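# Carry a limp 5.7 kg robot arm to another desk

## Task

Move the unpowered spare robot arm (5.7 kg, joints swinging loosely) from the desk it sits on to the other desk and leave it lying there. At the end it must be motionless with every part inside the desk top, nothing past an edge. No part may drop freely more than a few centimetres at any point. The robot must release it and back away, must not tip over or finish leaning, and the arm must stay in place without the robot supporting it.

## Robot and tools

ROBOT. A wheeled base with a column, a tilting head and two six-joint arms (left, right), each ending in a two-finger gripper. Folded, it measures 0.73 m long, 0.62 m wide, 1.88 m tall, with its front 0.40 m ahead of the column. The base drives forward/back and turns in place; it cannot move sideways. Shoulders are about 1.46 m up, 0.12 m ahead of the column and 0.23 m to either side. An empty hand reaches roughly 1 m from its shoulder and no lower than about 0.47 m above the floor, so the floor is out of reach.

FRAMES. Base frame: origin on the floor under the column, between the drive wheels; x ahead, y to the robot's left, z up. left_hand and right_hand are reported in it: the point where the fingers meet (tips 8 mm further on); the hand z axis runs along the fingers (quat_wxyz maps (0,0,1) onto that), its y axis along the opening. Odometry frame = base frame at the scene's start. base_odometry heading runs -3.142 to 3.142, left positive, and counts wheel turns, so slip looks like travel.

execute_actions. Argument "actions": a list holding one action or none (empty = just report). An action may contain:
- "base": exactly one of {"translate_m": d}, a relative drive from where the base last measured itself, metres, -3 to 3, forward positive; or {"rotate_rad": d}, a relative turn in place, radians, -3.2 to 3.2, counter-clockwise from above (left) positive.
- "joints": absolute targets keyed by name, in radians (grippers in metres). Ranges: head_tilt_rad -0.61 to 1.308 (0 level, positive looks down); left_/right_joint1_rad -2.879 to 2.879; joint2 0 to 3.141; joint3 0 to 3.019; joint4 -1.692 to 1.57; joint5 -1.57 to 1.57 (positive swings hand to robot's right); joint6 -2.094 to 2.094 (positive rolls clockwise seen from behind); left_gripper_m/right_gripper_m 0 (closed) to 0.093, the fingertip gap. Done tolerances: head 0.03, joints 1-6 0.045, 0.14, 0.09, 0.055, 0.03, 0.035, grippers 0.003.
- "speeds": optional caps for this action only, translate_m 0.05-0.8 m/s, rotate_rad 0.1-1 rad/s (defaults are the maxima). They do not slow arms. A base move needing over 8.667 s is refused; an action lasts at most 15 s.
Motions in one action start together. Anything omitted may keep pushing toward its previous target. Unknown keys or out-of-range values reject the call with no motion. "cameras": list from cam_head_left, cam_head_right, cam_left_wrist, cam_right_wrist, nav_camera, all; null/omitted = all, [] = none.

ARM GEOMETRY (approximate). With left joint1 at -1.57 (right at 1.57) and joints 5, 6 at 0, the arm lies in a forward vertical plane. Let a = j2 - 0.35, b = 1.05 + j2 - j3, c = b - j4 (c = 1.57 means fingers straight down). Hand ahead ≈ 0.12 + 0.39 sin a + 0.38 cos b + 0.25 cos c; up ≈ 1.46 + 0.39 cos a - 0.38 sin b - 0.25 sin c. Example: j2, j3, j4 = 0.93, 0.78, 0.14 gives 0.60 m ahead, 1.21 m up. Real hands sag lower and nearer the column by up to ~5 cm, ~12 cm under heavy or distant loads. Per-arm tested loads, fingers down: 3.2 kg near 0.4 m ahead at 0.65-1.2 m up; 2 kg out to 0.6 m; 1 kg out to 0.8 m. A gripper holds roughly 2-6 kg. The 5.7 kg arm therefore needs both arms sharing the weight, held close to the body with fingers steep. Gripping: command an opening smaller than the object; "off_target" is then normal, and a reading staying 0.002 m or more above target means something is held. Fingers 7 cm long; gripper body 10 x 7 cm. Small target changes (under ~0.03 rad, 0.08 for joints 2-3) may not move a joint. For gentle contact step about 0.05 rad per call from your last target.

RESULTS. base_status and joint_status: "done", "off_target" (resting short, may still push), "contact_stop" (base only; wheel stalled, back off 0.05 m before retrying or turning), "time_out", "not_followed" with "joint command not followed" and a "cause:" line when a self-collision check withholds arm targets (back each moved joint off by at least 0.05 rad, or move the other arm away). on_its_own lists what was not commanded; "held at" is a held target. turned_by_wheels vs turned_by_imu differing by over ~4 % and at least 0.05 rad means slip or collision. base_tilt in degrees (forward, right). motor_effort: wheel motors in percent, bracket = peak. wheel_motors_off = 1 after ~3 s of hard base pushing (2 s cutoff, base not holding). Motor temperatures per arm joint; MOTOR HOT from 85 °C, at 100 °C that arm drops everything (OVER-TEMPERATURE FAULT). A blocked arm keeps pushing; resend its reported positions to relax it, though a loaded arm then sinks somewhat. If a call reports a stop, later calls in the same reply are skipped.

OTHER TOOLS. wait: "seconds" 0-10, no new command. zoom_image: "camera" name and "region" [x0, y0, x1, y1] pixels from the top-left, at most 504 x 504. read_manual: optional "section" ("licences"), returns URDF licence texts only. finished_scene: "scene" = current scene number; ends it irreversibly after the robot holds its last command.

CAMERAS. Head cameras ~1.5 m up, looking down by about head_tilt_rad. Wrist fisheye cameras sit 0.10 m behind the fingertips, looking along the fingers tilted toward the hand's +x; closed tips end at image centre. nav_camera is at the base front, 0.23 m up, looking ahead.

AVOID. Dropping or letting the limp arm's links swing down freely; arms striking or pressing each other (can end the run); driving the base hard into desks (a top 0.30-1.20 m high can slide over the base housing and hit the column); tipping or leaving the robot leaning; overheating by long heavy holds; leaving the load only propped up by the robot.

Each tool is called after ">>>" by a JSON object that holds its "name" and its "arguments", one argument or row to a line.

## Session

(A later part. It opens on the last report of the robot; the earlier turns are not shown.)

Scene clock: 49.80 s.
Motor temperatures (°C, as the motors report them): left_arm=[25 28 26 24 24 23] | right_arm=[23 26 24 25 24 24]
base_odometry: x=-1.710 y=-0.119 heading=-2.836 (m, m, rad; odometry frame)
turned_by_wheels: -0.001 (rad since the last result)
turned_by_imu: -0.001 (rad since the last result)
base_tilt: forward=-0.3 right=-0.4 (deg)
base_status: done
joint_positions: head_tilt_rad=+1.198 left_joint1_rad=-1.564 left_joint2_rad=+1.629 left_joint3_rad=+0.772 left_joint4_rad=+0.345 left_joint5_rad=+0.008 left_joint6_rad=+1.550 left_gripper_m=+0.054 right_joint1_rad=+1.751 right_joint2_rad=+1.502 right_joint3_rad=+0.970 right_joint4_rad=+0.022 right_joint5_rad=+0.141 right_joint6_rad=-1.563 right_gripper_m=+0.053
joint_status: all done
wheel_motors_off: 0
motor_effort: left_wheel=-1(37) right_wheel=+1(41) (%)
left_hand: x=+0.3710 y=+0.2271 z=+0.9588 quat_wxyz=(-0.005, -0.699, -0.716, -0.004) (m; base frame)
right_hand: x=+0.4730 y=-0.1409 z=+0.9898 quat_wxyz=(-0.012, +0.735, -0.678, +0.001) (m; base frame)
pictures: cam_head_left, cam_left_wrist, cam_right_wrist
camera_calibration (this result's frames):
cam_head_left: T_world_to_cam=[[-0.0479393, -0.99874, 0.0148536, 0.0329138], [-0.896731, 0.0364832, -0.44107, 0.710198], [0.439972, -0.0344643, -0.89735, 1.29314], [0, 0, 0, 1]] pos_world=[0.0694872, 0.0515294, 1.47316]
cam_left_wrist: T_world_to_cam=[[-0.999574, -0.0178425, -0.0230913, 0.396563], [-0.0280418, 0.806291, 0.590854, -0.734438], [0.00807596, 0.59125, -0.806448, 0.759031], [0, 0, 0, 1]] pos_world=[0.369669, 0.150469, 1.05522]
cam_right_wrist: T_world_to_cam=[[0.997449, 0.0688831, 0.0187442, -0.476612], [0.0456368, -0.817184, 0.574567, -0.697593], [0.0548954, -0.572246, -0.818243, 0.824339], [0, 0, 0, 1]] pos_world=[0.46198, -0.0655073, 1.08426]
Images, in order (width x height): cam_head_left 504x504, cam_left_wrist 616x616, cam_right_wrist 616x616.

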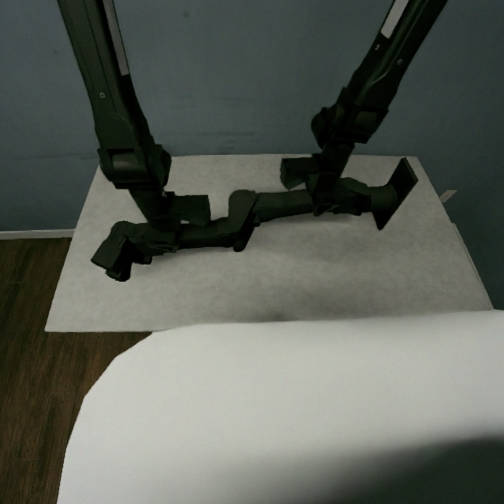

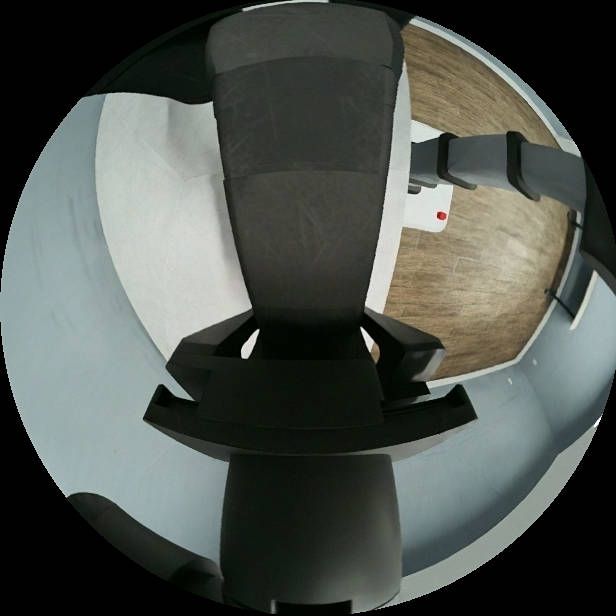

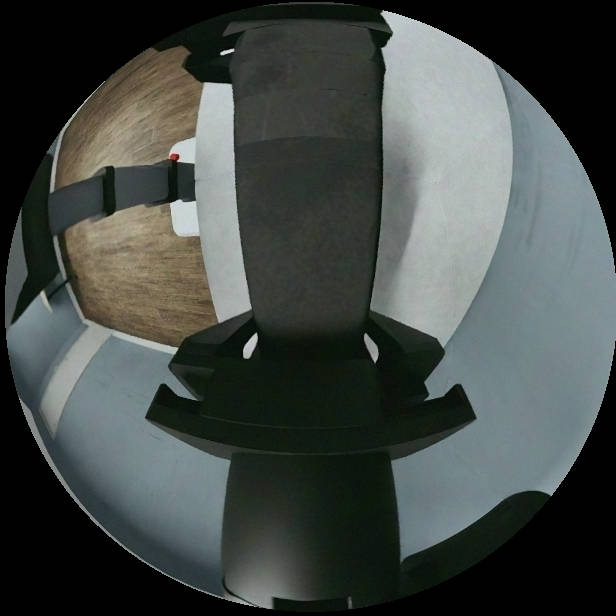

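>>> {"name": "execute_actions", "arguments": {
  "actions": [
    {"joints": {"left_joint2_rad": 1.69, "left_joint3_rad": 0.82, "left_joint4_rad": 0.385, "right_joint1_rad": 1.735, "right_joint2_rad": 1.545, "right_joint3_rad": 1.055, "right_joint4_rad": 0.075, "right_joint5_rad": 0.125}}
  ],
  "cameras": ["cam_head_left"]
}}

>>> {"name": "zoom_image", "arguments": {
  "camera": "cam_head_left",
  "region": [70, 190, 210, 310]
}}

Scene clock: 51.00 s.
Motor temperatures (°C, as the motors report them): left_arm=[25 28 26 24 24 23] | right_arm=[23 26 24 25 24 24]
base_odometry: x=-1.710 y=-0.119 heading=-2.836 (m, m, rad; odometry frame)
turned_by_wheels: +0.000 (rad since the last result)
turned_by_imu: +0.000 (rad since the last result)
base_tilt: forward=-0.1 right=-0.5 (deg)
base_status: not commanded
joint_positions: head_tilt_rad=+1.198 left_joint1_rad=-1.565 left_joint2_rad=+1.770 left_joint3_rad=+0.883 left_joint4_rad=+0.379 left_joint5_rad=+0.007 left_joint6_rad=+1.554 left_gripper_m=+0.054 right_joint1_rad=+1.732 right_joint2_rad=+1.640 right_joint3_rad=+1.061 right_joint4_rad=+0.075 right_joint5_rad=+0.125 right_joint6_rad=-1.569 right_gripper_m=+0.053
joint_status: all done
wheel_motors_off: 0
motor_effort: left_wheel=-3(4) right_wheel=+3(4) (%)
left_hand: x=+0.3727 y=+0.2268 z=+0.9096 quat_wxyz=(-0.006, -0.700, -0.714, -0.005) (m; base frame)
right_hand: x=+0.4750 y=-0.1422 z=+0.9397 quat_wxyz=(-0.014, +0.733, -0.680, +0.003) (m; base frame)
pictures: cam_head_left
camera_calibration (this result's frames):
cam_head_left: T_world_to_cam=[[-0.0479393, -0.99874, 0.0148536, 0.0329139], [-0.896731, 0.0364832, -0.44107, 0.710198], [0.439972, -0.0344643, -0.89735, 1.29314], [0, 0, 0, 1]] pos_world=[0.0694872, 0.0515294, 1.47316]
Images, in order (width x height): cam_head_left 504x504.

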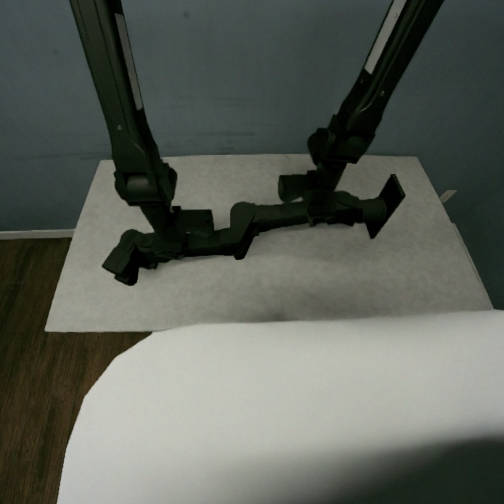

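Region (70, 190, 210, 310) of cam_head_left's 504x504 image, scaled by 3.600, with more detail than that image has; it fills the top 432 rows of this view, and the rest is white.

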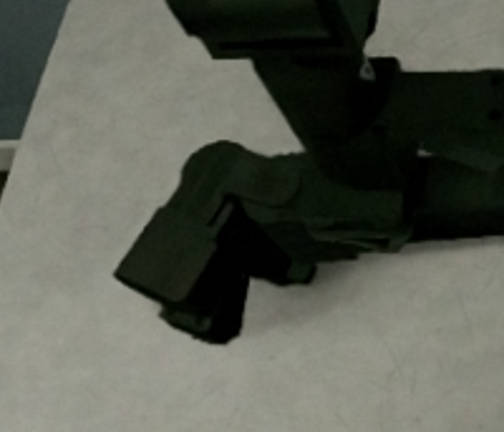

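>>> {"name": "execute_actions", "arguments": {
  "actions": [
    {"joints": {"left_joint2_rad": 1.735, "left_joint3_rad": 0.858, "left_joint4_rad": 0.392, "right_joint1_rad": 1.73, "right_joint2_rad": 1.59, "right_joint3_rad": 1.088, "right_joint4_rad": 0.087}}
  ],
  "cameras": ["cam_head_left"]
}}

Scene clock: 51.77 s.
Motor temperatures (°C, as the motors report them): left_arm=[25 28 26 24 24 23] | right_arm=[23 26 24 25 24 24]
base_odometry: x=-1.710 y=-0.119 heading=-2.836 (m, m, rad; odometry frame)
turned_by_wheels: +0.000 (rad since the last result)
turned_by_imu: +0.000 (rad since the last result)
base_tilt: forward=-0.2 right=-0.6 (deg)
base_status: not commanded
joint_positions: head_tilt_rad=+1.198 left_joint1_rad=-1.565 left_joint2_rad=+1.783 left_joint3_rad=+0.899 left_joint4_rad=+0.381 left_joint5_rad=-0.003 left_joint6_rad=+1.555 left_gripper_m=+0.054 right_joint1_rad=+1.730 right_joint2_rad=+1.674 right_joint3_rad=+1.092 right_joint4_rad=+0.079 right_joint5_rad=+0.118 right_joint6_rad=-1.572 right_gripper_m=+0.053
joint_status: all done
wheel_motors_off: 0
motor_effort: left_wheel=-3(3) right_wheel=+4(5) (%)
left_hand: x=+0.3753 y=+0.2287 z=+0.9043 quat_wxyz=(-0.004, -0.700, -0.714, -0.010) (m; base frame)
right_hand: x=+0.4780 y=-0.1407 z=+0.9273 quat_wxyz=(-0.016, +0.734, -0.679, +0.002) (m; base frame)
pictures: cam_head_left
camera_calibration (this result's frames):
cam_head_left: T_world_to_cam=[[-0.0479393, -0.99874, 0.0148536, 0.0329138], [-0.896731, 0.0364832, -0.44107, 0.710198], [0.439972, -0.0344643, -0.89735, 1.29314], [0, 0, 0, 1]] pos_world=[0.0694872, 0.0515294, 1.47316]
Images, in order (width x height): cam_head_left 504x504.

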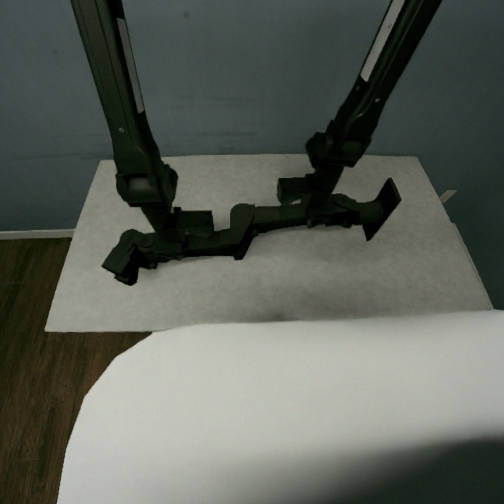

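>>> {"name": "execute_actions", "arguments": {
  "actions": [
    {"joints": {"left_joint1_rad": -1.685, "left_joint5_rad": -0.095, "left_joint6_rad": 1.50, "right_joint1_rad": 1.622, "right_joint5_rad": 0.033, "right_joint6_rad": -1.625}}
  ],
  "cameras": ["cam_head_left"]
}}

>>> {"name": "zoom_image", "arguments": {
  "camera": "cam_head_left",
  "region": [70, 190, 230, 320]
}}

Scene clock: 54.80 s.
Motor temperatures (°C, as the motors report them): left_arm=[25 28 26 24 24 23] | right_arm=[23 26 24 25 24 24]
base_odometry: x=-1.710 y=-0.119 heading=-2.836 (m, m, rad; odometry frame)
turned_by_wheels: +0.000 (rad since the last result)
turned_by_imu: +0.000 (rad since the last result)
base_tilt: forward=-0.1 right=-0.5 (deg)
base_status: not commanded
joint_positions: head_tilt_rad=+1.198 left_joint1_rad=-1.684 left_joint2_rad=+1.797 left_joint3_rad=+0.913 left_joint4_rad=+0.384 left_joint5_rad=-0.097 left_joint6_rad=+1.487 left_gripper_m=+0.054 right_joint1_rad=+1.618 right_joint2_rad=+1.674 right_joint3_rad=+1.093 right_joint4_rad=+0.083 right_joint5_rad=+0.030 right_joint6_rad=-1.641 right_gripper_m=+0.053
joint_status: all done
wheel_motors_off: 0
motor_effort: left_wheel=-5(5) right_wheel=+6(5) (%)
left_hand: x=+0.3759 y=+0.1700 z=+0.9016 quat_wxyz=(-0.010, -0.697, -0.717, -0.008) (m; base frame)
right_hand: x=+0.4815 y=-0.1990 z=+0.9220 quat_wxyz=(-0.013, +0.739, -0.673, +0.005) (m; base frame)
pictures: cam_head_left
camera_calibration (this result's frames):
cam_head_left: T_world_to_cam=[[-0.0479393, -0.99874, 0.0148536, 0.0329139], [-0.896731, 0.0364832, -0.44107, 0.710198], [0.439972, -0.0344643, -0.89735, 1.29314], [0, 0, 0, 1]] pos_world=[0.0694872, 0.0515294, 1.47316]
Images, in order (width x height): cam_head_left 504x504.

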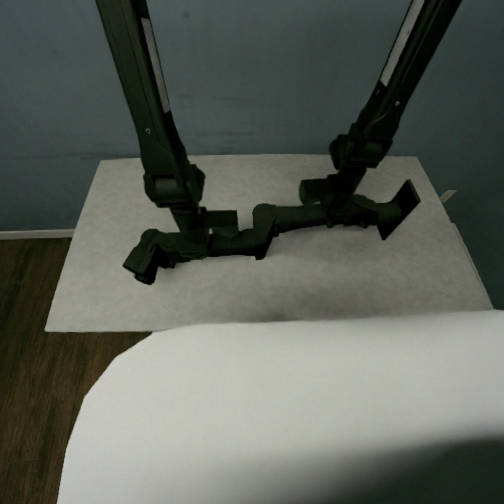

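Region (70, 190, 230, 320) of cam_head_left's 504x504 image, scaled by 3.150, with more detail than that image has; it fills the top 410 rows of this view, and the rest is white.

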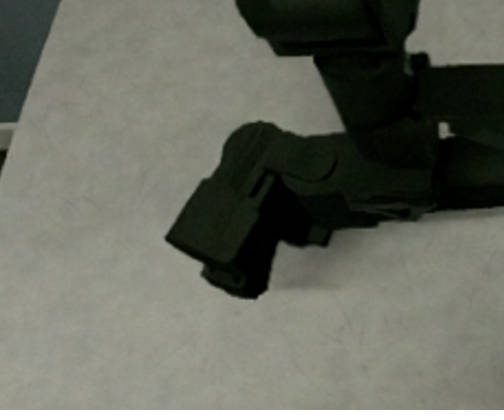

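>>> {"name": "execute_actions", "arguments": {
  "actions": [
    {"joints": {"left_joint2_rad": 1.80, "left_joint3_rad": 0.915, "left_joint4_rad": 0.398, "right_joint2_rad": 1.635, "right_joint3_rad": 1.12, "right_joint4_rad": 0.095}}
  ],
  "cameras": ["cam_head_left", "cam_head_right"]
}}

>>> {"name": "zoom_image", "arguments": {
  "camera": "cam_head_left",
  "region": [70, 190, 230, 320]
}}

Scene clock: 55.73 s.
Motor temperatures (°C, as the motors report them): left_arm=[25 28 26 24 24 23] | right_arm=[23 26 24 25 24 24]
base_odometry: x=-1.710 y=-0.119 heading=-2.836 (m, m, rad; odometry frame)
turned_by_wheels: +0.000 (rad since the last result)
turned_by_imu: +0.000 (rad since the last result)
base_tilt: forward=-0.2 right=-0.5 (deg)
base_status: not commanded
joint_positions: head_tilt_rad=+1.198 left_joint1_rad=-1.684 left_joint2_rad=+1.813 left_joint3_rad=+0.929 left_joint4_rad=+0.387 left_joint5_rad=-0.106 left_joint6_rad=+1.495 left_gripper_m=+0.054 right_joint1_rad=+1.617 right_joint2_rad=+1.726 right_joint3_rad=+1.134 right_joint4_rad=+0.094 right_joint5_rad=+0.028 right_joint6_rad=-1.642 right_gripper_m=+0.053
joint_status: all done
wheel_motors_off: 0
motor_effort: left_wheel=-5(5) right_wheel=+6(5) (%)
left_hand: x=+0.3773 y=+0.1708 z=+0.8957 quat_wxyz=(-0.009, -0.699, -0.715, -0.013) (m; base frame)
right_hand: x=+0.4817 y=-0.1986 z=+0.9028 quat_wxyz=(-0.014, +0.739, -0.673, +0.005) (m; base frame)
pictures: cam_head_left, cam_head_right
camera_calibration (this result's frames):
cam_head_left: T_world_to_cam=[[-0.0479393, -0.99874, 0.0148536, 0.0329138], [-0.896731, 0.0364832, -0.44107, 0.710198], [0.439972, -0.0344643, -0.89735, 1.29314], [0, 0, 0, 1]] pos_world=[0.0694872, 0.0515294, 1.47316]
cam_head_right: T_world_to_cam=[[-0.0341152, -0.998611, 0.0401472, -0.0990067], [-0.898659, 0.0130735, -0.438453, 0.706908], [0.437319, -0.0510365, -0.897857, 1.2911], [0, 0, 0, 1]] pos_world=[0.0672696, -0.0422178, 1.47314]
Images, in order (width x height): cam_head_left 504x504, cam_head_right 504x504.

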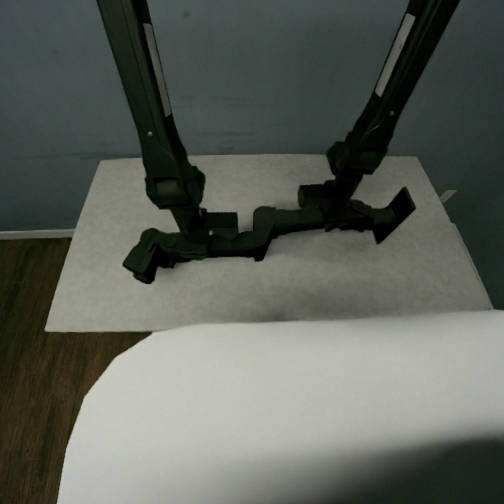

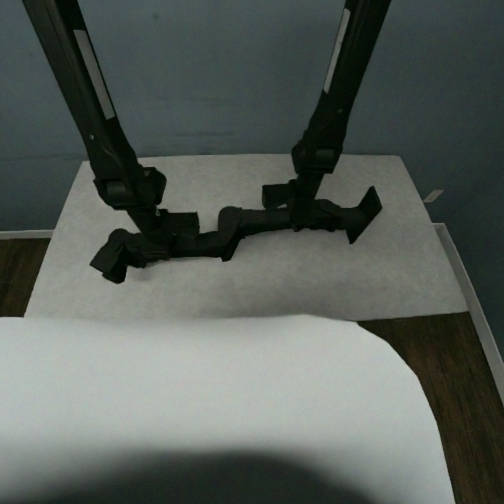

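Region (70, 190, 230, 320) of cam_head_left's 504x504 image, scaled by 3.150, with more detail than that image has; it fills the top 410 rows of this view, and the rest is white.

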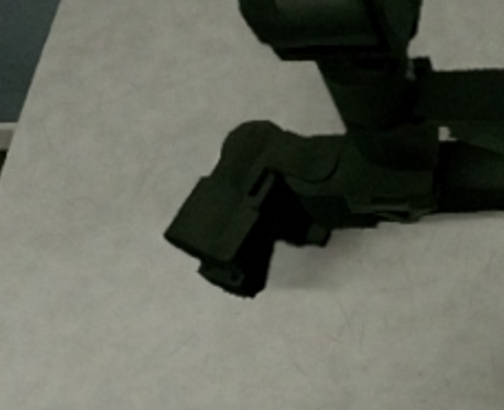

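>>> {"name": "execute_actions", "arguments": {
  "actions": [
    {"joints": {"left_joint1_rad": -1.775, "left_joint5_rad": -0.178, "left_joint6_rad": 1.46, "right_joint1_rad": 1.535, "right_joint5_rad": -0.045, "right_joint6_rad": -1.665}}
  ],
  "cameras": ["cam_head_left"]
}}

>>> {"name": "zoom_image", "arguments": {
  "camera": "cam_head_left",
  "region": [90, 190, 250, 320]
}}

Scene clock: 56.97 s.
Motor temperatures (°C, as the motors report them): left_arm=[25 28 26 24 24 23] | right_arm=[23 26 24 25 24 24]
base_odometry: x=-1.710 y=-0.119 heading=-2.836 (m, m, rad; odometry frame)
turned_by_wheels: +0.000 (rad since the last result)
turned_by_imu: +0.000 (rad since the last result)
base_tilt: forward=-0.1 right=-0.5 (deg)
base_status: not commanded
joint_positions: head_tilt_rad=+1.198 left_joint1_rad=-1.772 left_joint2_rad=+1.846 left_joint3_rad=+0.952 left_joint4_rad=+0.388 left_joint5_rad=-0.178 left_joint6_rad=+1.441 left_gripper_m=+0.054 right_joint1_rad=+1.534 right_joint2_rad=+1.730 right_joint3_rad=+1.132 right_joint4_rad=+0.096 right_joint5_rad=-0.048 right_joint6_rad=-1.695 right_gripper_m=+0.053
joint_status: all done
wheel_motors_off: 0
motor_effort: left_wheel=-4(4) right_wheel=+4(6) (%)
left_hand: x=+0.3702 y=+0.1264 z=+0.8903 quat_wxyz=(-0.009, -0.695, -0.719, -0.010) (m; base frame)
right_hand: x=+0.4786 y=-0.2425 z=+0.9014 quat_wxyz=(-0.013, +0.744, -0.668, +0.003) (m; base frame)
pictures: cam_head_left
camera_calibration (this result's frames):
cam_head_left: T_world_to_cam=[[-0.0479393, -0.99874, 0.0148536, 0.0329139], [-0.896731, 0.0364832, -0.44107, 0.710198], [0.439972, -0.0344643, -0.89735, 1.29314], [0, 0, 0, 1]] pos_world=[0.0694872, 0.0515294, 1.47316]
Images, in order (width x height): cam_head_left 504x504.

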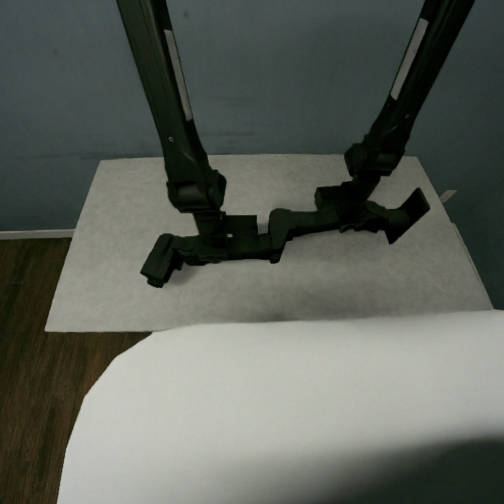

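Region (90, 190, 250, 320) of cam_head_left's 504x504 image, scaled by 3.150, with more detail than that image has; it fills the top 410 rows of this view, and the rest is white.

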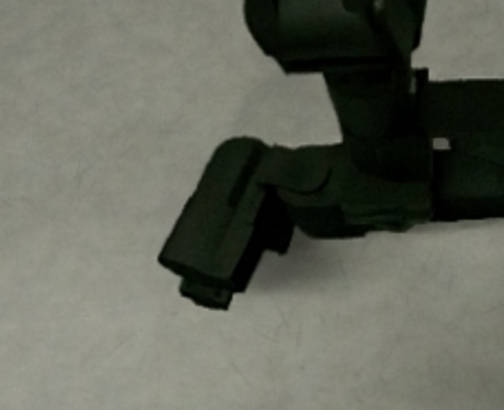

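>>> {"name": "execute_actions", "arguments": {
  "actions": [
    {"joints": {"left_joint1_rad": -1.85, "left_joint2_rad": 1.865, "left_joint3_rad": 0.98, "left_joint4_rad": 0.395, "left_joint5_rad": -0.24, "left_joint6_rad": 1.425, "right_joint1_rad": 1.455, "right_joint2_rad": 1.655, "right_joint3_rad": 1.135, "right_joint5_rad": -0.112, "right_joint6_rad": -1.71}}
  ],
  "cameras": ["cam_head_left"]
}}

>>> {"name": "zoom_image", "arguments": {
  "camera": "cam_head_left",
  "region": [100, 190, 260, 320]
}}

Scene clock: 58.13 s.
Motor temperatures (°C, as the motors report them): left_arm=[25 28 26 24 24 23] | right_arm=[23 26 24 25 24 24]
base_odometry: x=-1.710 y=-0.119 heading=-2.836 (m, m, rad; odometry frame)
turned_by_wheels: +0.000 (rad since the last result)
turned_by_imu: +0.000 (rad since the last result)
base_tilt: forward=-0.1 right=-0.4 (deg)
base_status: not commanded
joint_positions: head_tilt_rad=+1.198 left_joint1_rad=-1.839 left_joint2_rad=+1.918 left_joint3_rad=+1.028 left_joint4_rad=+0.388 left_joint5_rad=-0.226 left_joint6_rad=+1.403 left_gripper_m=+0.054 right_joint1_rad=+1.462 right_joint2_rad=+1.748 right_joint3_rad=+1.150 right_joint4_rad=+0.096 right_joint5_rad=-0.099 right_joint6_rad=-1.732 right_gripper_m=+0.053
joint_status: all done
wheel_motors_off: 0
motor_effort: left_wheel=-4(4) right_wheel=+5(4) (%)
left_hand: x=+0.3700 y=+0.0852 z=+0.8696 quat_wxyz=(-0.016, -0.693, -0.721, -0.009) (m; base frame)
right_hand: x=+0.4785 y=-0.2831 z=+0.8969 quat_wxyz=(-0.009, +0.744, -0.668, +0.008) (m; base frame)
pictures: cam_head_left
camera_calibration (this result's frames):
cam_head_left: T_world_to_cam=[[-0.0479393, -0.99874, 0.0148536, 0.0329139], [-0.896731, 0.0364832, -0.44107, 0.710198], [0.439972, -0.0344643, -0.89735, 1.29314], [0, 0, 0, 1]] pos_world=[0.0694872, 0.0515294, 1.47316]
Images, in order (width x height): cam_head_left 504x504.

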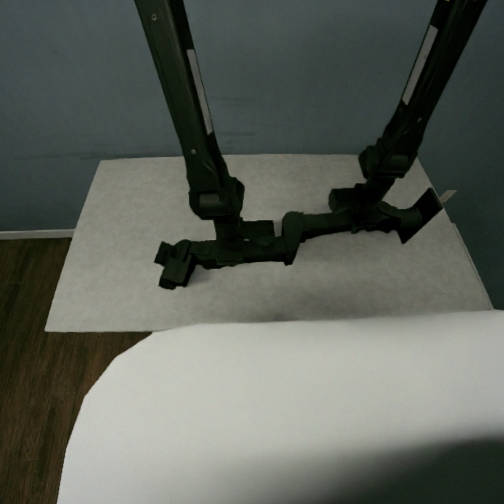

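Region (100, 190, 260, 320) of cam_head_left's 504x504 image, scaled by 3.150, with more detail than that image has; it fills the top 410 rows of this view, and the rest is white.

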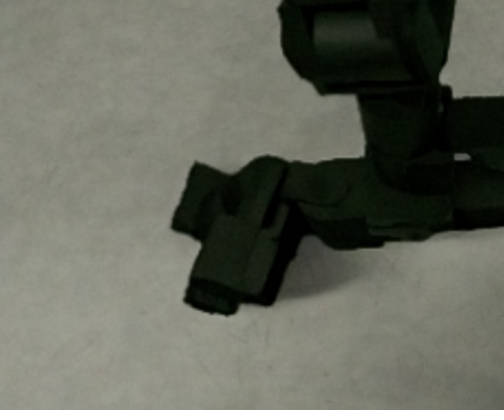

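>>> {"name": "execute_actions", "arguments": {
  "actions": [
    {"joints": {"left_joint1_rad": -1.845, "left_joint2_rad": 1.935, "left_joint3_rad": 1.048, "left_joint4_rad": 0.375, "left_joint5_rad": -0.23, "right_joint1_rad": 1.452, "right_joint2_rad": 1.722, "right_joint3_rad": 1.19, "right_joint4_rad": 0.10, "right_joint5_rad": -0.105}}
  ],
  "cameras": ["cam_head_left"]
}}

Scene clock: 59.23 s.
Motor temperatures (°C, as the motors report them): left_arm=[25 28 26 24 24 23] | right_arm=[23 26 24 25 24 24]
base_odometry: x=-1.710 y=-0.119 heading=-2.836 (m, m, rad; odometry frame)
turned_by_wheels: +0.000 (rad since the last result)
turned_by_imu: +0.000 (rad since the last result)
base_tilt: forward=-0.2 right=-0.5 (deg)
base_status: not commanded
joint_positions: head_tilt_rad=+1.198 left_joint1_rad=-1.830 left_joint2_rad=+1.986 left_joint3_rad=+1.097 left_joint4_rad=+0.378 left_joint5_rad=-0.217 left_joint6_rad=+1.408 left_gripper_m=+0.054 right_joint1_rad=+1.462 right_joint2_rad=+1.820 right_joint3_rad=+1.207 right_joint4_rad=+0.102 right_joint5_rad=-0.097 right_joint6_rad=-1.727 right_gripper_m=+0.053
joint_status: all done
wheel_motors_off: 0
motor_effort: left_wheel=-4(5) right_wheel=+5(5) (%)
left_hand: x=+0.3672 y=+0.0837 z=+0.8428 quat_wxyz=(-0.013, -0.694, -0.720, -0.005) (m; base frame)
right_hand: x=+0.4744 y=-0.2857 z=+0.8699 quat_wxyz=(-0.006, +0.743, -0.670, +0.005) (m; base frame)
pictures: cam_head_left
camera_calibration (this result's frames):
cam_head_left: T_world_to_cam=[[-0.0479393, -0.99874, 0.0148536, 0.0329139], [-0.896731, 0.0364832, -0.44107, 0.710198], [0.439972, -0.0344643, -0.89735, 1.29314], [0, 0, 0, 1]] pos_world=[0.0694872, 0.0515294, 1.47316]
Images, in order (width x height): cam_head_left 504x504.

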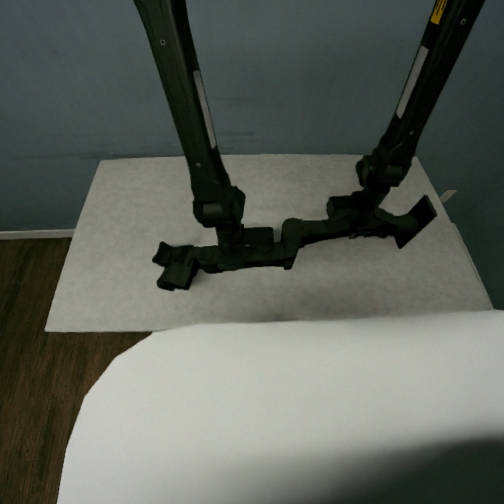

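>>> {"name": "execute_actions", "arguments": {
  "actions": [
    {"joints": {"left_joint1_rad": -1.832, "left_joint2_rad": 2.025, "left_joint3_rad": 1.15, "left_joint4_rad": 0.36, "left_joint5_rad": -0.215, "left_joint6_rad": 1.43, "right_joint1_rad": 1.458, "right_joint2_rad": 1.813, "right_joint3_rad": 1.277, "right_joint4_rad": 0.112, "right_joint5_rad": -0.10}}
  ],
  "cameras": ["cam_head_left", "cam_head_right"]
}}

>>> {"name": "zoom_image", "arguments": {
  "camera": "cam_head_right",
  "region": [300, 170, 440, 290]
}}

Scene clock: 60.13 s.
Motor temperatures (°C, as the motors report them): left_arm=[25 28 26 24 24 23] | right_arm=[23 26 24 25 24 24]
base_odometry: x=-1.710 y=-0.119 heading=-2.836 (m, m, rad; odometry frame)
turned_by_wheels: +0.000 (rad since the last result)
turned_by_imu: +0.000 (rad since the last result)
base_tilt: forward=-0.2 right=-0.6 (deg)
base_status: not commanded
joint_positions: head_tilt_rad=+1.198 left_joint1_rad=-1.820 left_joint2_rad=+2.069 left_joint3_rad=+1.193 left_joint4_rad=+0.369 left_joint5_rad=-0.209 left_joint6_rad=+1.421 left_gripper_m=+0.054 right_joint1_rad=+1.464 right_joint2_rad=+1.914 right_joint3_rad=+1.296 right_joint4_rad=+0.111 right_joint5_rad=-0.094 right_joint6_rad=-1.721 right_gripper_m=+0.053
joint_status: all done
wheel_motors_off: 0
motor_effort: left_wheel=-4(5) right_wheel=+4(5) (%)
left_hand: x=+0.3694 y=+0.0822 z=+0.8089 quat_wxyz=(-0.013, -0.696, -0.718, -0.006) (m; base frame)
right_hand: x=+0.4757 y=-0.2884 z=+0.8343 quat_wxyz=(-0.007, +0.741, -0.671, +0.007) (m; base frame)
pictures: cam_head_left, cam_head_right
camera_calibration (this result's frames):
cam_head_left: T_world_to_cam=[[-0.0479393, -0.99874, 0.0148536, 0.0329139], [-0.896731, 0.0364832, -0.44107, 0.710198], [0.439972, -0.0344643, -0.89735, 1.29314], [0, 0, 0, 1]] pos_world=[0.0694872, 0.0515294, 1.47316]
cam_head_right: T_world_to_cam=[[-0.0341153, -0.998611, 0.0401471, -0.0990067], [-0.898659, 0.0130735, -0.438453, 0.706909], [0.437319, -0.0510365, -0.897857, 1.2911], [0, 0, 0, 1]] pos_world=[0.0672696, -0.0422178, 1.47314]
Images, in order (width x height): cam_head_left 504x504, cam_head_right 504x504.

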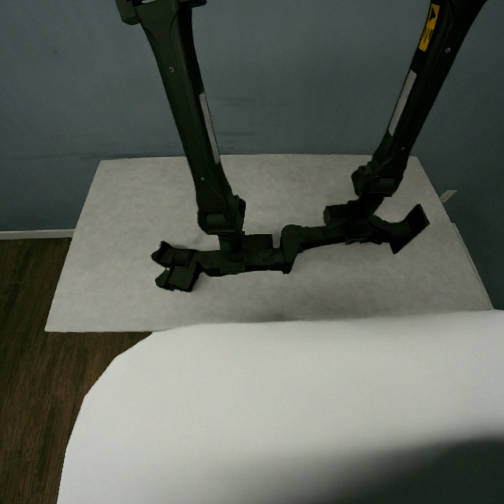

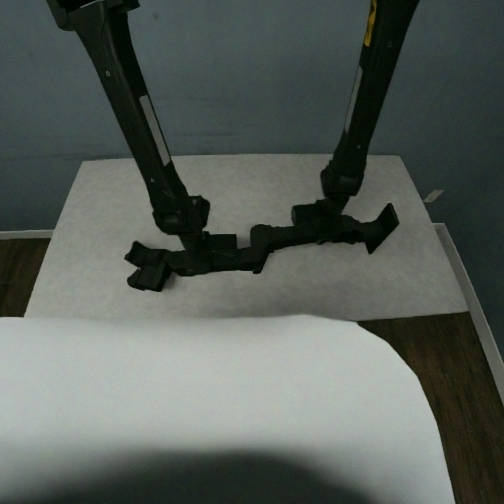

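Region (300, 170, 440, 290) of cam_head_right's 504x504 image, scaled by 3.600, with more detail than that image has; it fills the top 432 rows of this view, and the rest is white.

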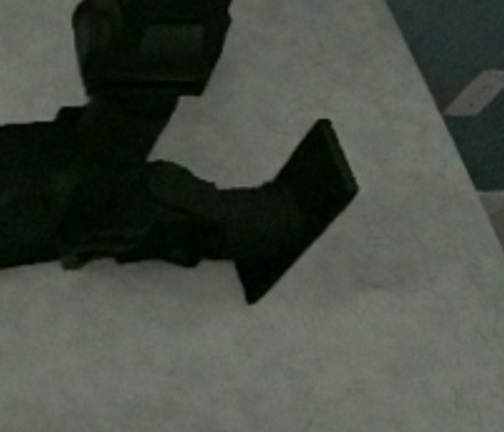

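>>> {"name": "execute_actions", "arguments": {
  "actions": [
    {"joints": {"left_joint1_rad": -1.82, "left_joint2_rad": 2.10, "left_joint3_rad": 1.24, "left_joint4_rad": 0.342, "left_joint5_rad": -0.205, "left_joint6_rad": 1.435, "right_joint1_rad": 1.464, "right_joint2_rad": 1.888, "right_joint3_rad": 1.356, "right_joint4_rad": 0.11, "right_joint5_rad": -0.095}}
  ],
  "cameras": ["cam_head_left"]
}}

Scene clock: 61.10 s.
Motor temperatures (°C, as the motors report them): left_arm=[25 28 26 24 24 23] | right_arm=[23 26 24 25 24 24]
base_odometry: x=-1.710 y=-0.119 heading=-2.836 (m, m, rad; odometry frame)
turned_by_wheels: +0.000 (rad since the last result)
turned_by_imu: +0.000 (rad since the last result)
base_tilt: forward=-0.1 right=-0.5 (deg)
base_status: not commanded
joint_positions: head_tilt_rad=+1.198 left_joint1_rad=-1.810 left_joint2_rad=+2.139 left_joint3_rad=+1.280 left_joint4_rad=+0.354 left_joint5_rad=-0.199 left_joint6_rad=+1.425 left_gripper_m=+0.054 right_joint1_rad=+1.466 right_joint2_rad=+1.986 right_joint3_rad=+1.373 right_joint4_rad=+0.111 right_joint5_rad=-0.092 right_joint6_rad=-1.720 right_gripper_m=+0.053
joint_status: all done
wheel_motors_off: 0
motor_effort: left_wheel=-4(5) right_wheel=+7(4) (%)
left_hand: x=+0.3708 y=+0.0811 z=+0.7798 quat_wxyz=(-0.014, -0.696, -0.718, -0.006) (m; base frame)
right_hand: x=+0.4779 y=-0.2896 z=+0.8064 quat_wxyz=(-0.008, +0.741, -0.671, +0.009) (m; base frame)
pictures: cam_head_left
camera_calibration (this result's frames):
cam_head_left: T_world_to_cam=[[-0.0479393, -0.99874, 0.0148536, 0.0329139], [-0.896731, 0.0364832, -0.44107, 0.710198], [0.439972, -0.0344643, -0.89735, 1.29314], [0, 0, 0, 1]] pos_world=[0.0694872, 0.0515294, 1.47316]
Images, in order (width x height): cam_head_left 504x504.

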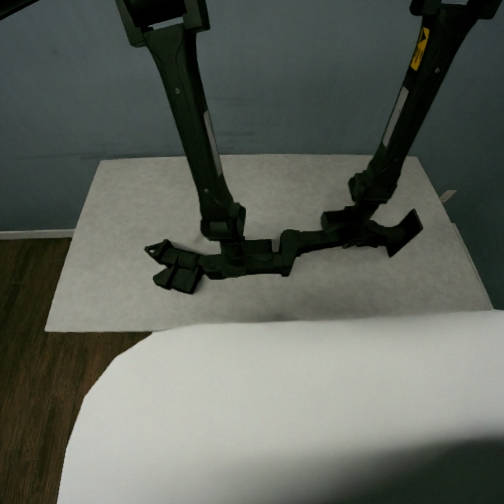

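>>> {"name": "execute_actions", "arguments": {
  "actions": [
    {"joints": {"left_joint1_rad": -1.812, "left_joint2_rad": 2.15, "left_joint3_rad": 1.30, "left_joint4_rad": 0.33, "left_joint5_rad": -0.198, "right_joint1_rad": 1.467, "right_joint2_rad": 1.94, "right_joint3_rad": 1.41, "right_joint4_rad": 0.10}}
  ],
  "cameras": ["cam_head_left"]
}}

Scene clock: 61.80 s.
Motor temperatures (°C, as the motors report them): left_arm=[25 28 26 24 24 23] | right_arm=[23 26 24 25 24 24]
base_odometry: x=-1.710 y=-0.119 heading=-2.836 (m, m, rad; odometry frame)
turned_by_wheels: +0.000 (rad since the last result)
turned_by_imu: +0.000 (rad since the last result)
base_tilt: forward=-0.2 right=-0.5 (deg)
base_status: not commanded
joint_positions: head_tilt_rad=+1.198 left_joint1_rad=-1.804 left_joint2_rad=+2.185 left_joint3_rad=+1.336 left_joint4_rad=+0.345 left_joint5_rad=-0.188 left_joint6_rad=+1.425 left_gripper_m=+0.054 right_joint1_rad=+1.467 right_joint2_rad=+2.024 right_joint3_rad=+1.418 right_joint4_rad=+0.105 right_joint5_rad=-0.089 right_joint6_rad=-1.722 right_gripper_m=+0.053
joint_status: all done
wheel_motors_off: 0
motor_effort: left_wheel=-4(4) right_wheel=+5(6) (%)
left_hand: x=+0.3704 y=+0.0799 z=+0.7610 quat_wxyz=(-0.016, -0.695, -0.719, -0.004) (m; base frame)
right_hand: x=+0.4796 y=-0.2909 z=+0.7917 quat_wxyz=(-0.008, +0.742, -0.670, +0.010) (m; base frame)
pictures: cam_head_left
camera_calibration (this result's frames):
cam_head_left: T_world_to_cam=[[-0.0479393, -0.99874, 0.0148536, 0.0329138], [-0.896731, 0.0364832, -0.44107, 0.710198], [0.439972, -0.0344643, -0.89735, 1.29314], [0, 0, 0, 1]] pos_world=[0.0694872, 0.0515294, 1.47316]
Images, in order (width x height): cam_head_left 504x504.

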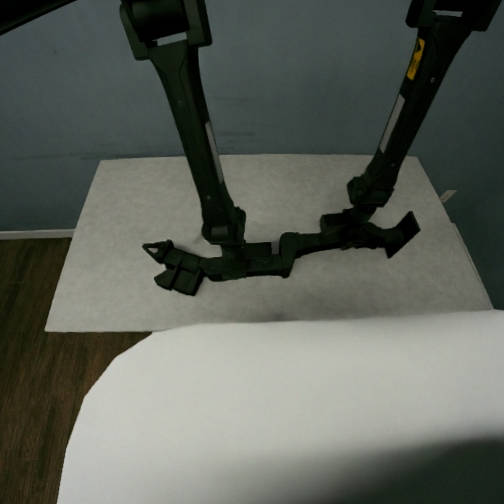

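>>> {"name": "execute_actions", "arguments": {
  "actions": [
    {"joints": {"left_joint1_rad": -1.805, "left_joint2_rad": 2.185, "left_joint3_rad": 1.34, "left_joint4_rad": 0.335, "left_joint5_rad": -0.19, "right_joint2_rad": 1.99, "right_joint3_rad": 1.42, "right_joint5_rad": -0.09}}
  ],
  "cameras": ["cam_head_left"]
}}

Scene clock: 62.47 s.
Motor temperatures (°C, as the motors report them): left_arm=[25 28 26 24 24 23] | right_arm=[23 26 24 25 24 24]
base_odometry: x=-1.710 y=-0.119 heading=-2.836 (m, m, rad; odometry frame)
turned_by_wheels: +0.000 (rad since the last result)
turned_by_imu: +0.000 (rad since the last result)
base_tilt: forward=-0.1 right=-0.5 (deg)
base_status: not commanded
joint_positions: head_tilt_rad=+1.198 left_joint1_rad=-1.804 left_joint2_rad=+2.186 left_joint3_rad=+1.339 left_joint4_rad=+0.343 left_joint5_rad=-0.186 left_joint6_rad=+1.425 left_gripper_m=+0.054 right_joint1_rad=+1.467 right_joint2_rad=+2.026 right_joint3_rad=+1.419 right_joint4_rad=+0.105 right_joint5_rad=-0.087 right_joint6_rad=-1.721 right_gripper_m=+0.053
joint_status: all done
wheel_motors_off: 0
motor_effort: left_wheel=-4(4) right_wheel=+5(5) (%)
left_hand: x=+0.3713 y=+0.0798 z=+0.7605 quat_wxyz=(-0.017, -0.695, -0.719, -0.003) (m; base frame)
right_hand: x=+0.4783 y=-0.2910 z=+0.7907 quat_wxyz=(-0.007, +0.742, -0.671, +0.010) (m; base frame)
pictures: cam_head_left
camera_calibration (this result's frames):
cam_head_left: T_world_to_cam=[[-0.0479393, -0.99874, 0.0148536, 0.0329139], [-0.896731, 0.0364832, -0.44107, 0.710198], [0.439972, -0.0344643, -0.89735, 1.29314], [0, 0, 0, 1]] pos_world=[0.0694872, 0.0515294, 1.47316]
Images, in order (width x height): cam_head_left 504x504.

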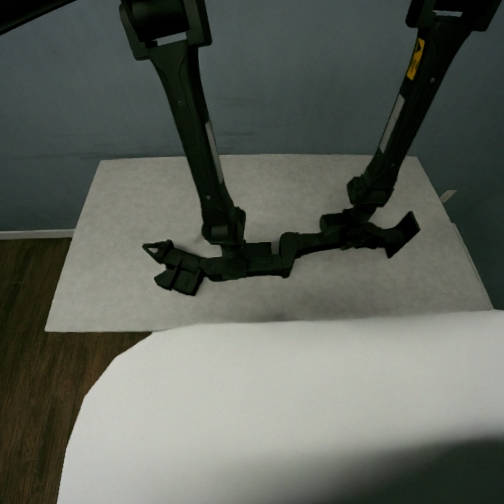

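>>> {"name": "execute_actions", "arguments": {
  "actions": [
    {"joints": {"right_joint2_rad": 2.03, "right_joint6_rad": -1.72, "left_joint6_rad": 1.425, "left_joint4_rad": 0.343}}
  ],
  "cameras": []
}}

>>> {"name": "execute_actions", "arguments": {
  "actions": [
    {"joints": {"left_gripper_m": 0.062, "right_gripper_m": 0.062}}
  ],
  "cameras": ["cam_head_left", "cam_left_wrist", "cam_right_wrist"]
}}

Scene clock: 63.17 s.
Motor temperatures (°C, as the motors report them): left_arm=[25 28 26 24 24 23] | right_arm=[23 26 24 25 24 24]
base_odometry: x=-1.710 y=-0.119 heading=-2.836 (m, m, rad; odometry frame)
turned_by_wheels: +0.000 (rad since the last result)
turned_by_imu: +0.000 (rad since the last result)
base_tilt: forward=-0.1 right=-0.5 (deg)
base_status: not commanded
joint_positions: head_tilt_rad=+1.198 left_joint1_rad=-1.804 left_joint2_rad=+2.186 left_joint3_rad=+1.339 left_joint4_rad=+0.343 left_joint5_rad=-0.186 left_joint6_rad=+1.425 left_gripper_m=+0.054 right_joint1_rad=+1.467 right_joint2_rad=+2.028 right_joint3_rad=+1.419 right_joint4_rad=+0.105 right_joint5_rad=-0.087 right_joint6_rad=-1.722 right_gripper_m=+0.053
joint_status: all done
wheel_motors_off: 0
motor_effort: left_wheel=-4(4) right_wheel=+5(4) (%)
left_hand: x=+0.3713 y=+0.0798 z=+0.7605 quat_wxyz=(-0.017, -0.695, -0.719, -0.003) (m; base frame)
right_hand: x=+0.4770 y=-0.2910 z=+0.7900 quat_wxyz=(-0.006, +0.742, -0.670, +0.009) (m; base frame)
pictures: none
No camera images: the call's "cameras" was empty. Leave "cameras" out to get every camera's image.

Scene clock: 63.80 s.
Motor temperatures (°C, as the motors report them): left_arm=[25 28 26 24 24 23] | right_arm=[23 26 24 25 24 24]
base_odometry: x=-1.710 y=-0.119 heading=-2.836 (m, m, rad; odometry frame)
turned_by_wheels: +0.000 (rad since the last result)
turned_by_imu: +0.000 (rad since the last result)
base_tilt: forward=-0.2 right=-0.5 (deg)
base_status: not commanded
joint_positions: head_tilt_rad=+1.198 left_joint1_rad=-1.804 left_joint2_rad=+2.186 left_joint3_rad=+1.339 left_joint4_rad=+0.343 left_joint5_rad=-0.188 left_joint6_rad=+1.426 left_gripper_m=+0.062 right_joint1_rad=+1.467 right_joint2_rad=+2.028 right_joint3_rad=+1.419 right_joint4_rad=+0.105 right_joint5_rad=-0.087 right_joint6_rad=-1.721 right_gripper_m=+0.062
joint_status: all done
wheel_motors_off: 0
motor_effort: left_wheel=-4(5) right_wheel=+5(5) (%)
left_hand: x=+0.3718 y=+0.0801 z=+0.7604 quat_wxyz=(-0.016, -0.695, -0.719, -0.004) (m; base frame)
right_hand: x=+0.4770 y=-0.2910 z=+0.7900 quat_wxyz=(-0.006, +0.742, -0.671, +0.009) (m; base frame)
pictures: cam_head_left, cam_left_wrist, cam_right_wrist
camera_calibration (this result's frames):
cam_head_left: T_world_to_cam=[[-0.0479393, -0.99874, 0.0148536, 0.0329139], [-0.896731, 0.0364832, -0.44107, 0.710198], [0.439972, -0.0344643, -0.89735, 1.29314], [0, 0, 0, 1]] pos_world=[0.0694872, 0.0515294, 1.47316]
cam_left_wrist: T_world_to_cam=[[-0.998828, -0.0274506, -0.0398705, 0.403411], [-0.0454714, 0.814525, 0.578343, -0.483382], [0.0165997, 0.579478, -0.814819, 0.690079], [0, 0, 0, 1]] pos_world=[0.369503, 0.00491485, 0.857934]
cam_right_wrist: T_world_to_cam=[[0.995728, 0.0899772, 0.020725, -0.461134], [0.0603951, -0.804469, 0.590917, -0.72191], [0.0698416, -0.587141, -0.806466, 0.553994], [0, 0, 0, 1]] pos_world=[0.464072, -0.21399, 0.882924]
Images, in order (width x height): cam_head_left 504x504, cam_left_wrist 616x616, cam_right_wrist 616x616.

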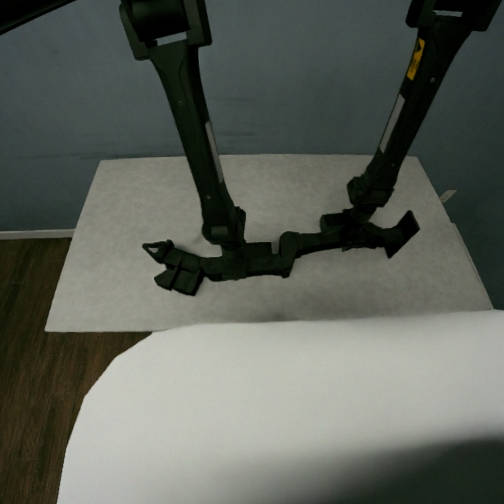

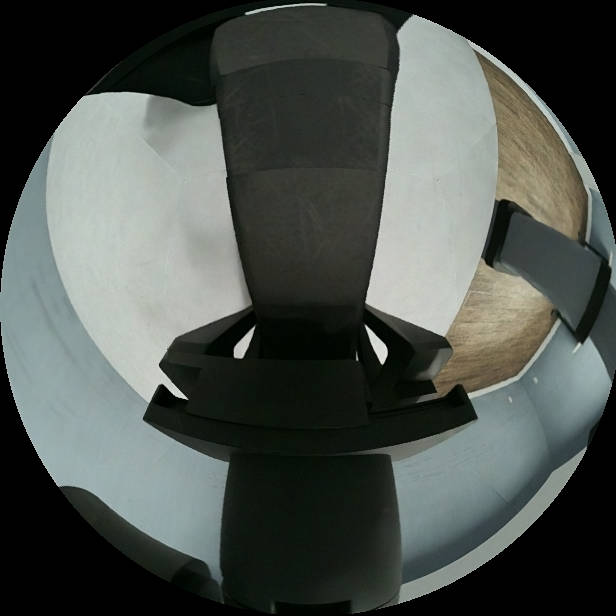

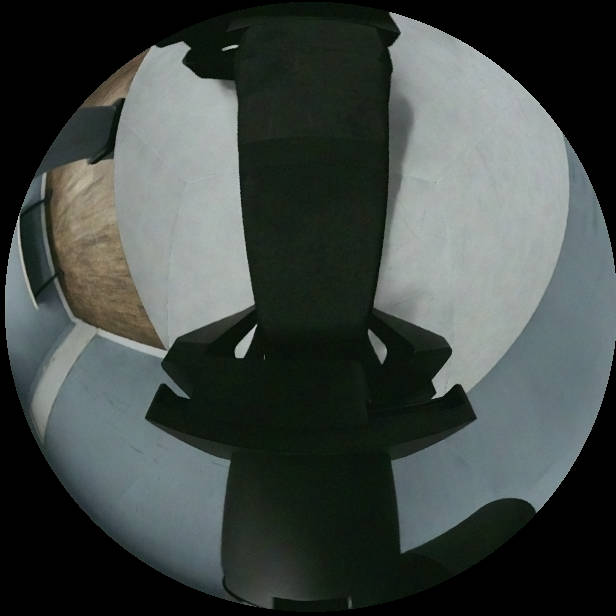

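>>> {"name": "execute_actions", "arguments": {
  "actions": [
    {"joints": {"left_gripper_m": 0.093, "right_gripper_m": 0.093, "left_joint2_rad": 2.165, "right_joint2_rad": 2.01}}
  ],
  "cameras": []
}}

>>> {"name": "execute_actions", "arguments": {
  "actions": [
    {"joints": {"left_joint2_rad": 2.05, "left_joint3_rad": 1.185, "left_joint4_rad": 0.365, "right_joint2_rad": 1.895, "right_joint3_rad": 1.29, "right_joint4_rad": 0.11}}
  ],
  "cameras": ["cam_left_wrist", "cam_right_wrist"]
}}

Scene clock: 64.50 s.
Motor temperatures (°C, as the motors report them): left_arm=[25 28 26 24 24 23] | right_arm=[23 26 24 25 24 24]
base_odometry: x=-1.710 y=-0.119 heading=-2.836 (m, m, rad; odometry frame)
turned_by_wheels: +0.000 (rad since the last result)
turned_by_imu: +0.000 (rad since the last result)
base_tilt: forward=-0.1 right=-0.5 (deg)
base_status: not commanded
joint_positions: head_tilt_rad=+1.198 left_joint1_rad=-1.804 left_joint2_rad=+2.181 left_joint3_rad=+1.339 left_joint4_rad=+0.343 left_joint5_rad=-0.188 left_joint6_rad=+1.426 left_gripper_m=+0.093 right_joint1_rad=+1.467 right_joint2_rad=+2.026 right_joint3_rad=+1.419 right_joint4_rad=+0.105 right_joint5_rad=-0.087 right_joint6_rad=-1.721 right_gripper_m=+0.093
joint_status: all done
wheel_motors_off: 0
motor_effort: left_wheel=-4(4) right_wheel=+5(5) (%)
left_hand: x=+0.3755 y=+0.0799 z=+0.7618 quat_wxyz=(-0.018, -0.695, -0.719, -0.006) (m; base frame)
right_hand: x=+0.4783 y=-0.2910 z=+0.7907 quat_wxyz=(-0.007, +0.742, -0.671, +0.010) (m; base frame)
pictures: none
No camera images: the call's "cameras" was empty. Leave "cameras" out to get every camera's image.

Scene clock: 65.33 s.
Motor temperatures (°C, as the motors report them): left_arm=[25 28 26 24 24 23] | right_arm=[23 26 24 25 24 24]
base_odometry: x=-1.710 y=-0.119 heading=-2.836 (m, m, rad; odometry frame)
turned_by_wheels: +0.000 (rad since the last result)
turned_by_imu: +0.000 (rad since the last result)
base_tilt: forward=-0.1 right=-0.5 (deg)
base_status: not commanded
joint_positions: head_tilt_rad=+1.198 left_joint1_rad=-1.804 left_joint2_rad=+2.042 left_joint3_rad=+1.195 left_joint4_rad=+0.358 left_joint5_rad=-0.188 left_joint6_rad=+1.426 left_gripper_m=+0.093 right_joint1_rad=+1.467 right_joint2_rad=+1.889 right_joint3_rad=+1.292 right_joint4_rad=+0.105 right_joint5_rad=-0.087 right_joint6_rad=-1.721 right_gripper_m=+0.093
joint_status: all done
wheel_motors_off: 0
motor_effort: left_wheel=-4(4) right_wheel=+6(5) (%)
left_hand: x=+0.3861 y=+0.0894 z=+0.8137 quat_wxyz=(-0.022, -0.694, -0.720, -0.008) (m; base frame)
right_hand: x=+0.4870 y=-0.2867 z=+0.8429 quat_wxyz=(-0.010, +0.742, -0.670, +0.014) (m; base frame)
pictures: cam_left_wrist, cam_right_wrist
camera_calibration (this result's frames):
cam_left_wrist: T_world_to_cam=[[-0.998105, -0.0303419, -0.0535366, 0.431244], [-0.0556983, 0.815323, 0.576322, -0.515602], [0.0261629, 0.578211, -0.815467, 0.724907], [0, 0, 0, 1]] pos_world=[0.382742, 0.0143173, 0.911378]
cam_right_wrist: T_world_to_cam=[[0.995305, 0.0910815, 0.0327555, -0.482178], [0.0540913, -0.804033, 0.592119, -0.748155], [0.0802676, -0.587567, -0.805185, 0.592125], [0, 0, 0, 1]] pos_world=[0.472854, -0.209711, 0.935561]
Images, in order (width x height): cam_left_wrist 616x616, cam_right_wrist 616x616.

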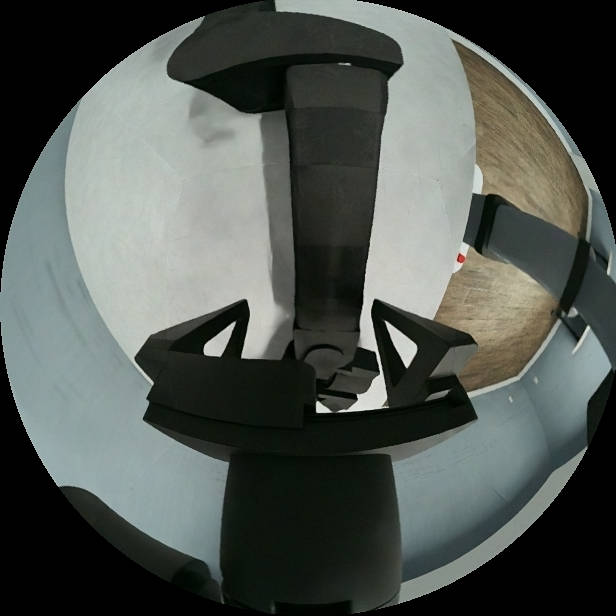

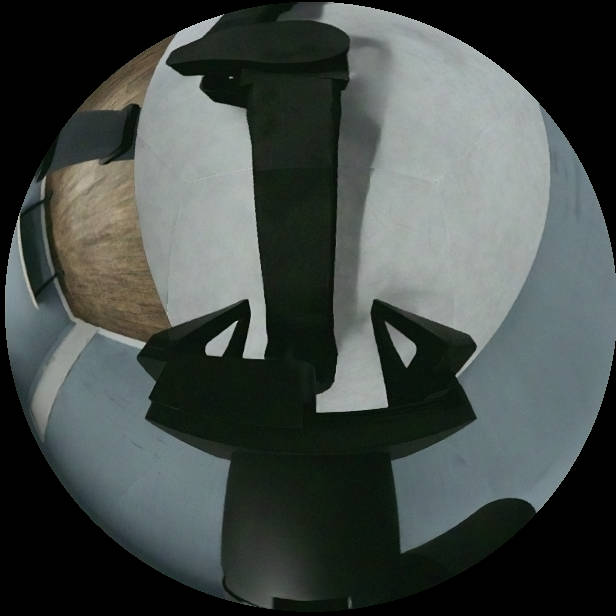

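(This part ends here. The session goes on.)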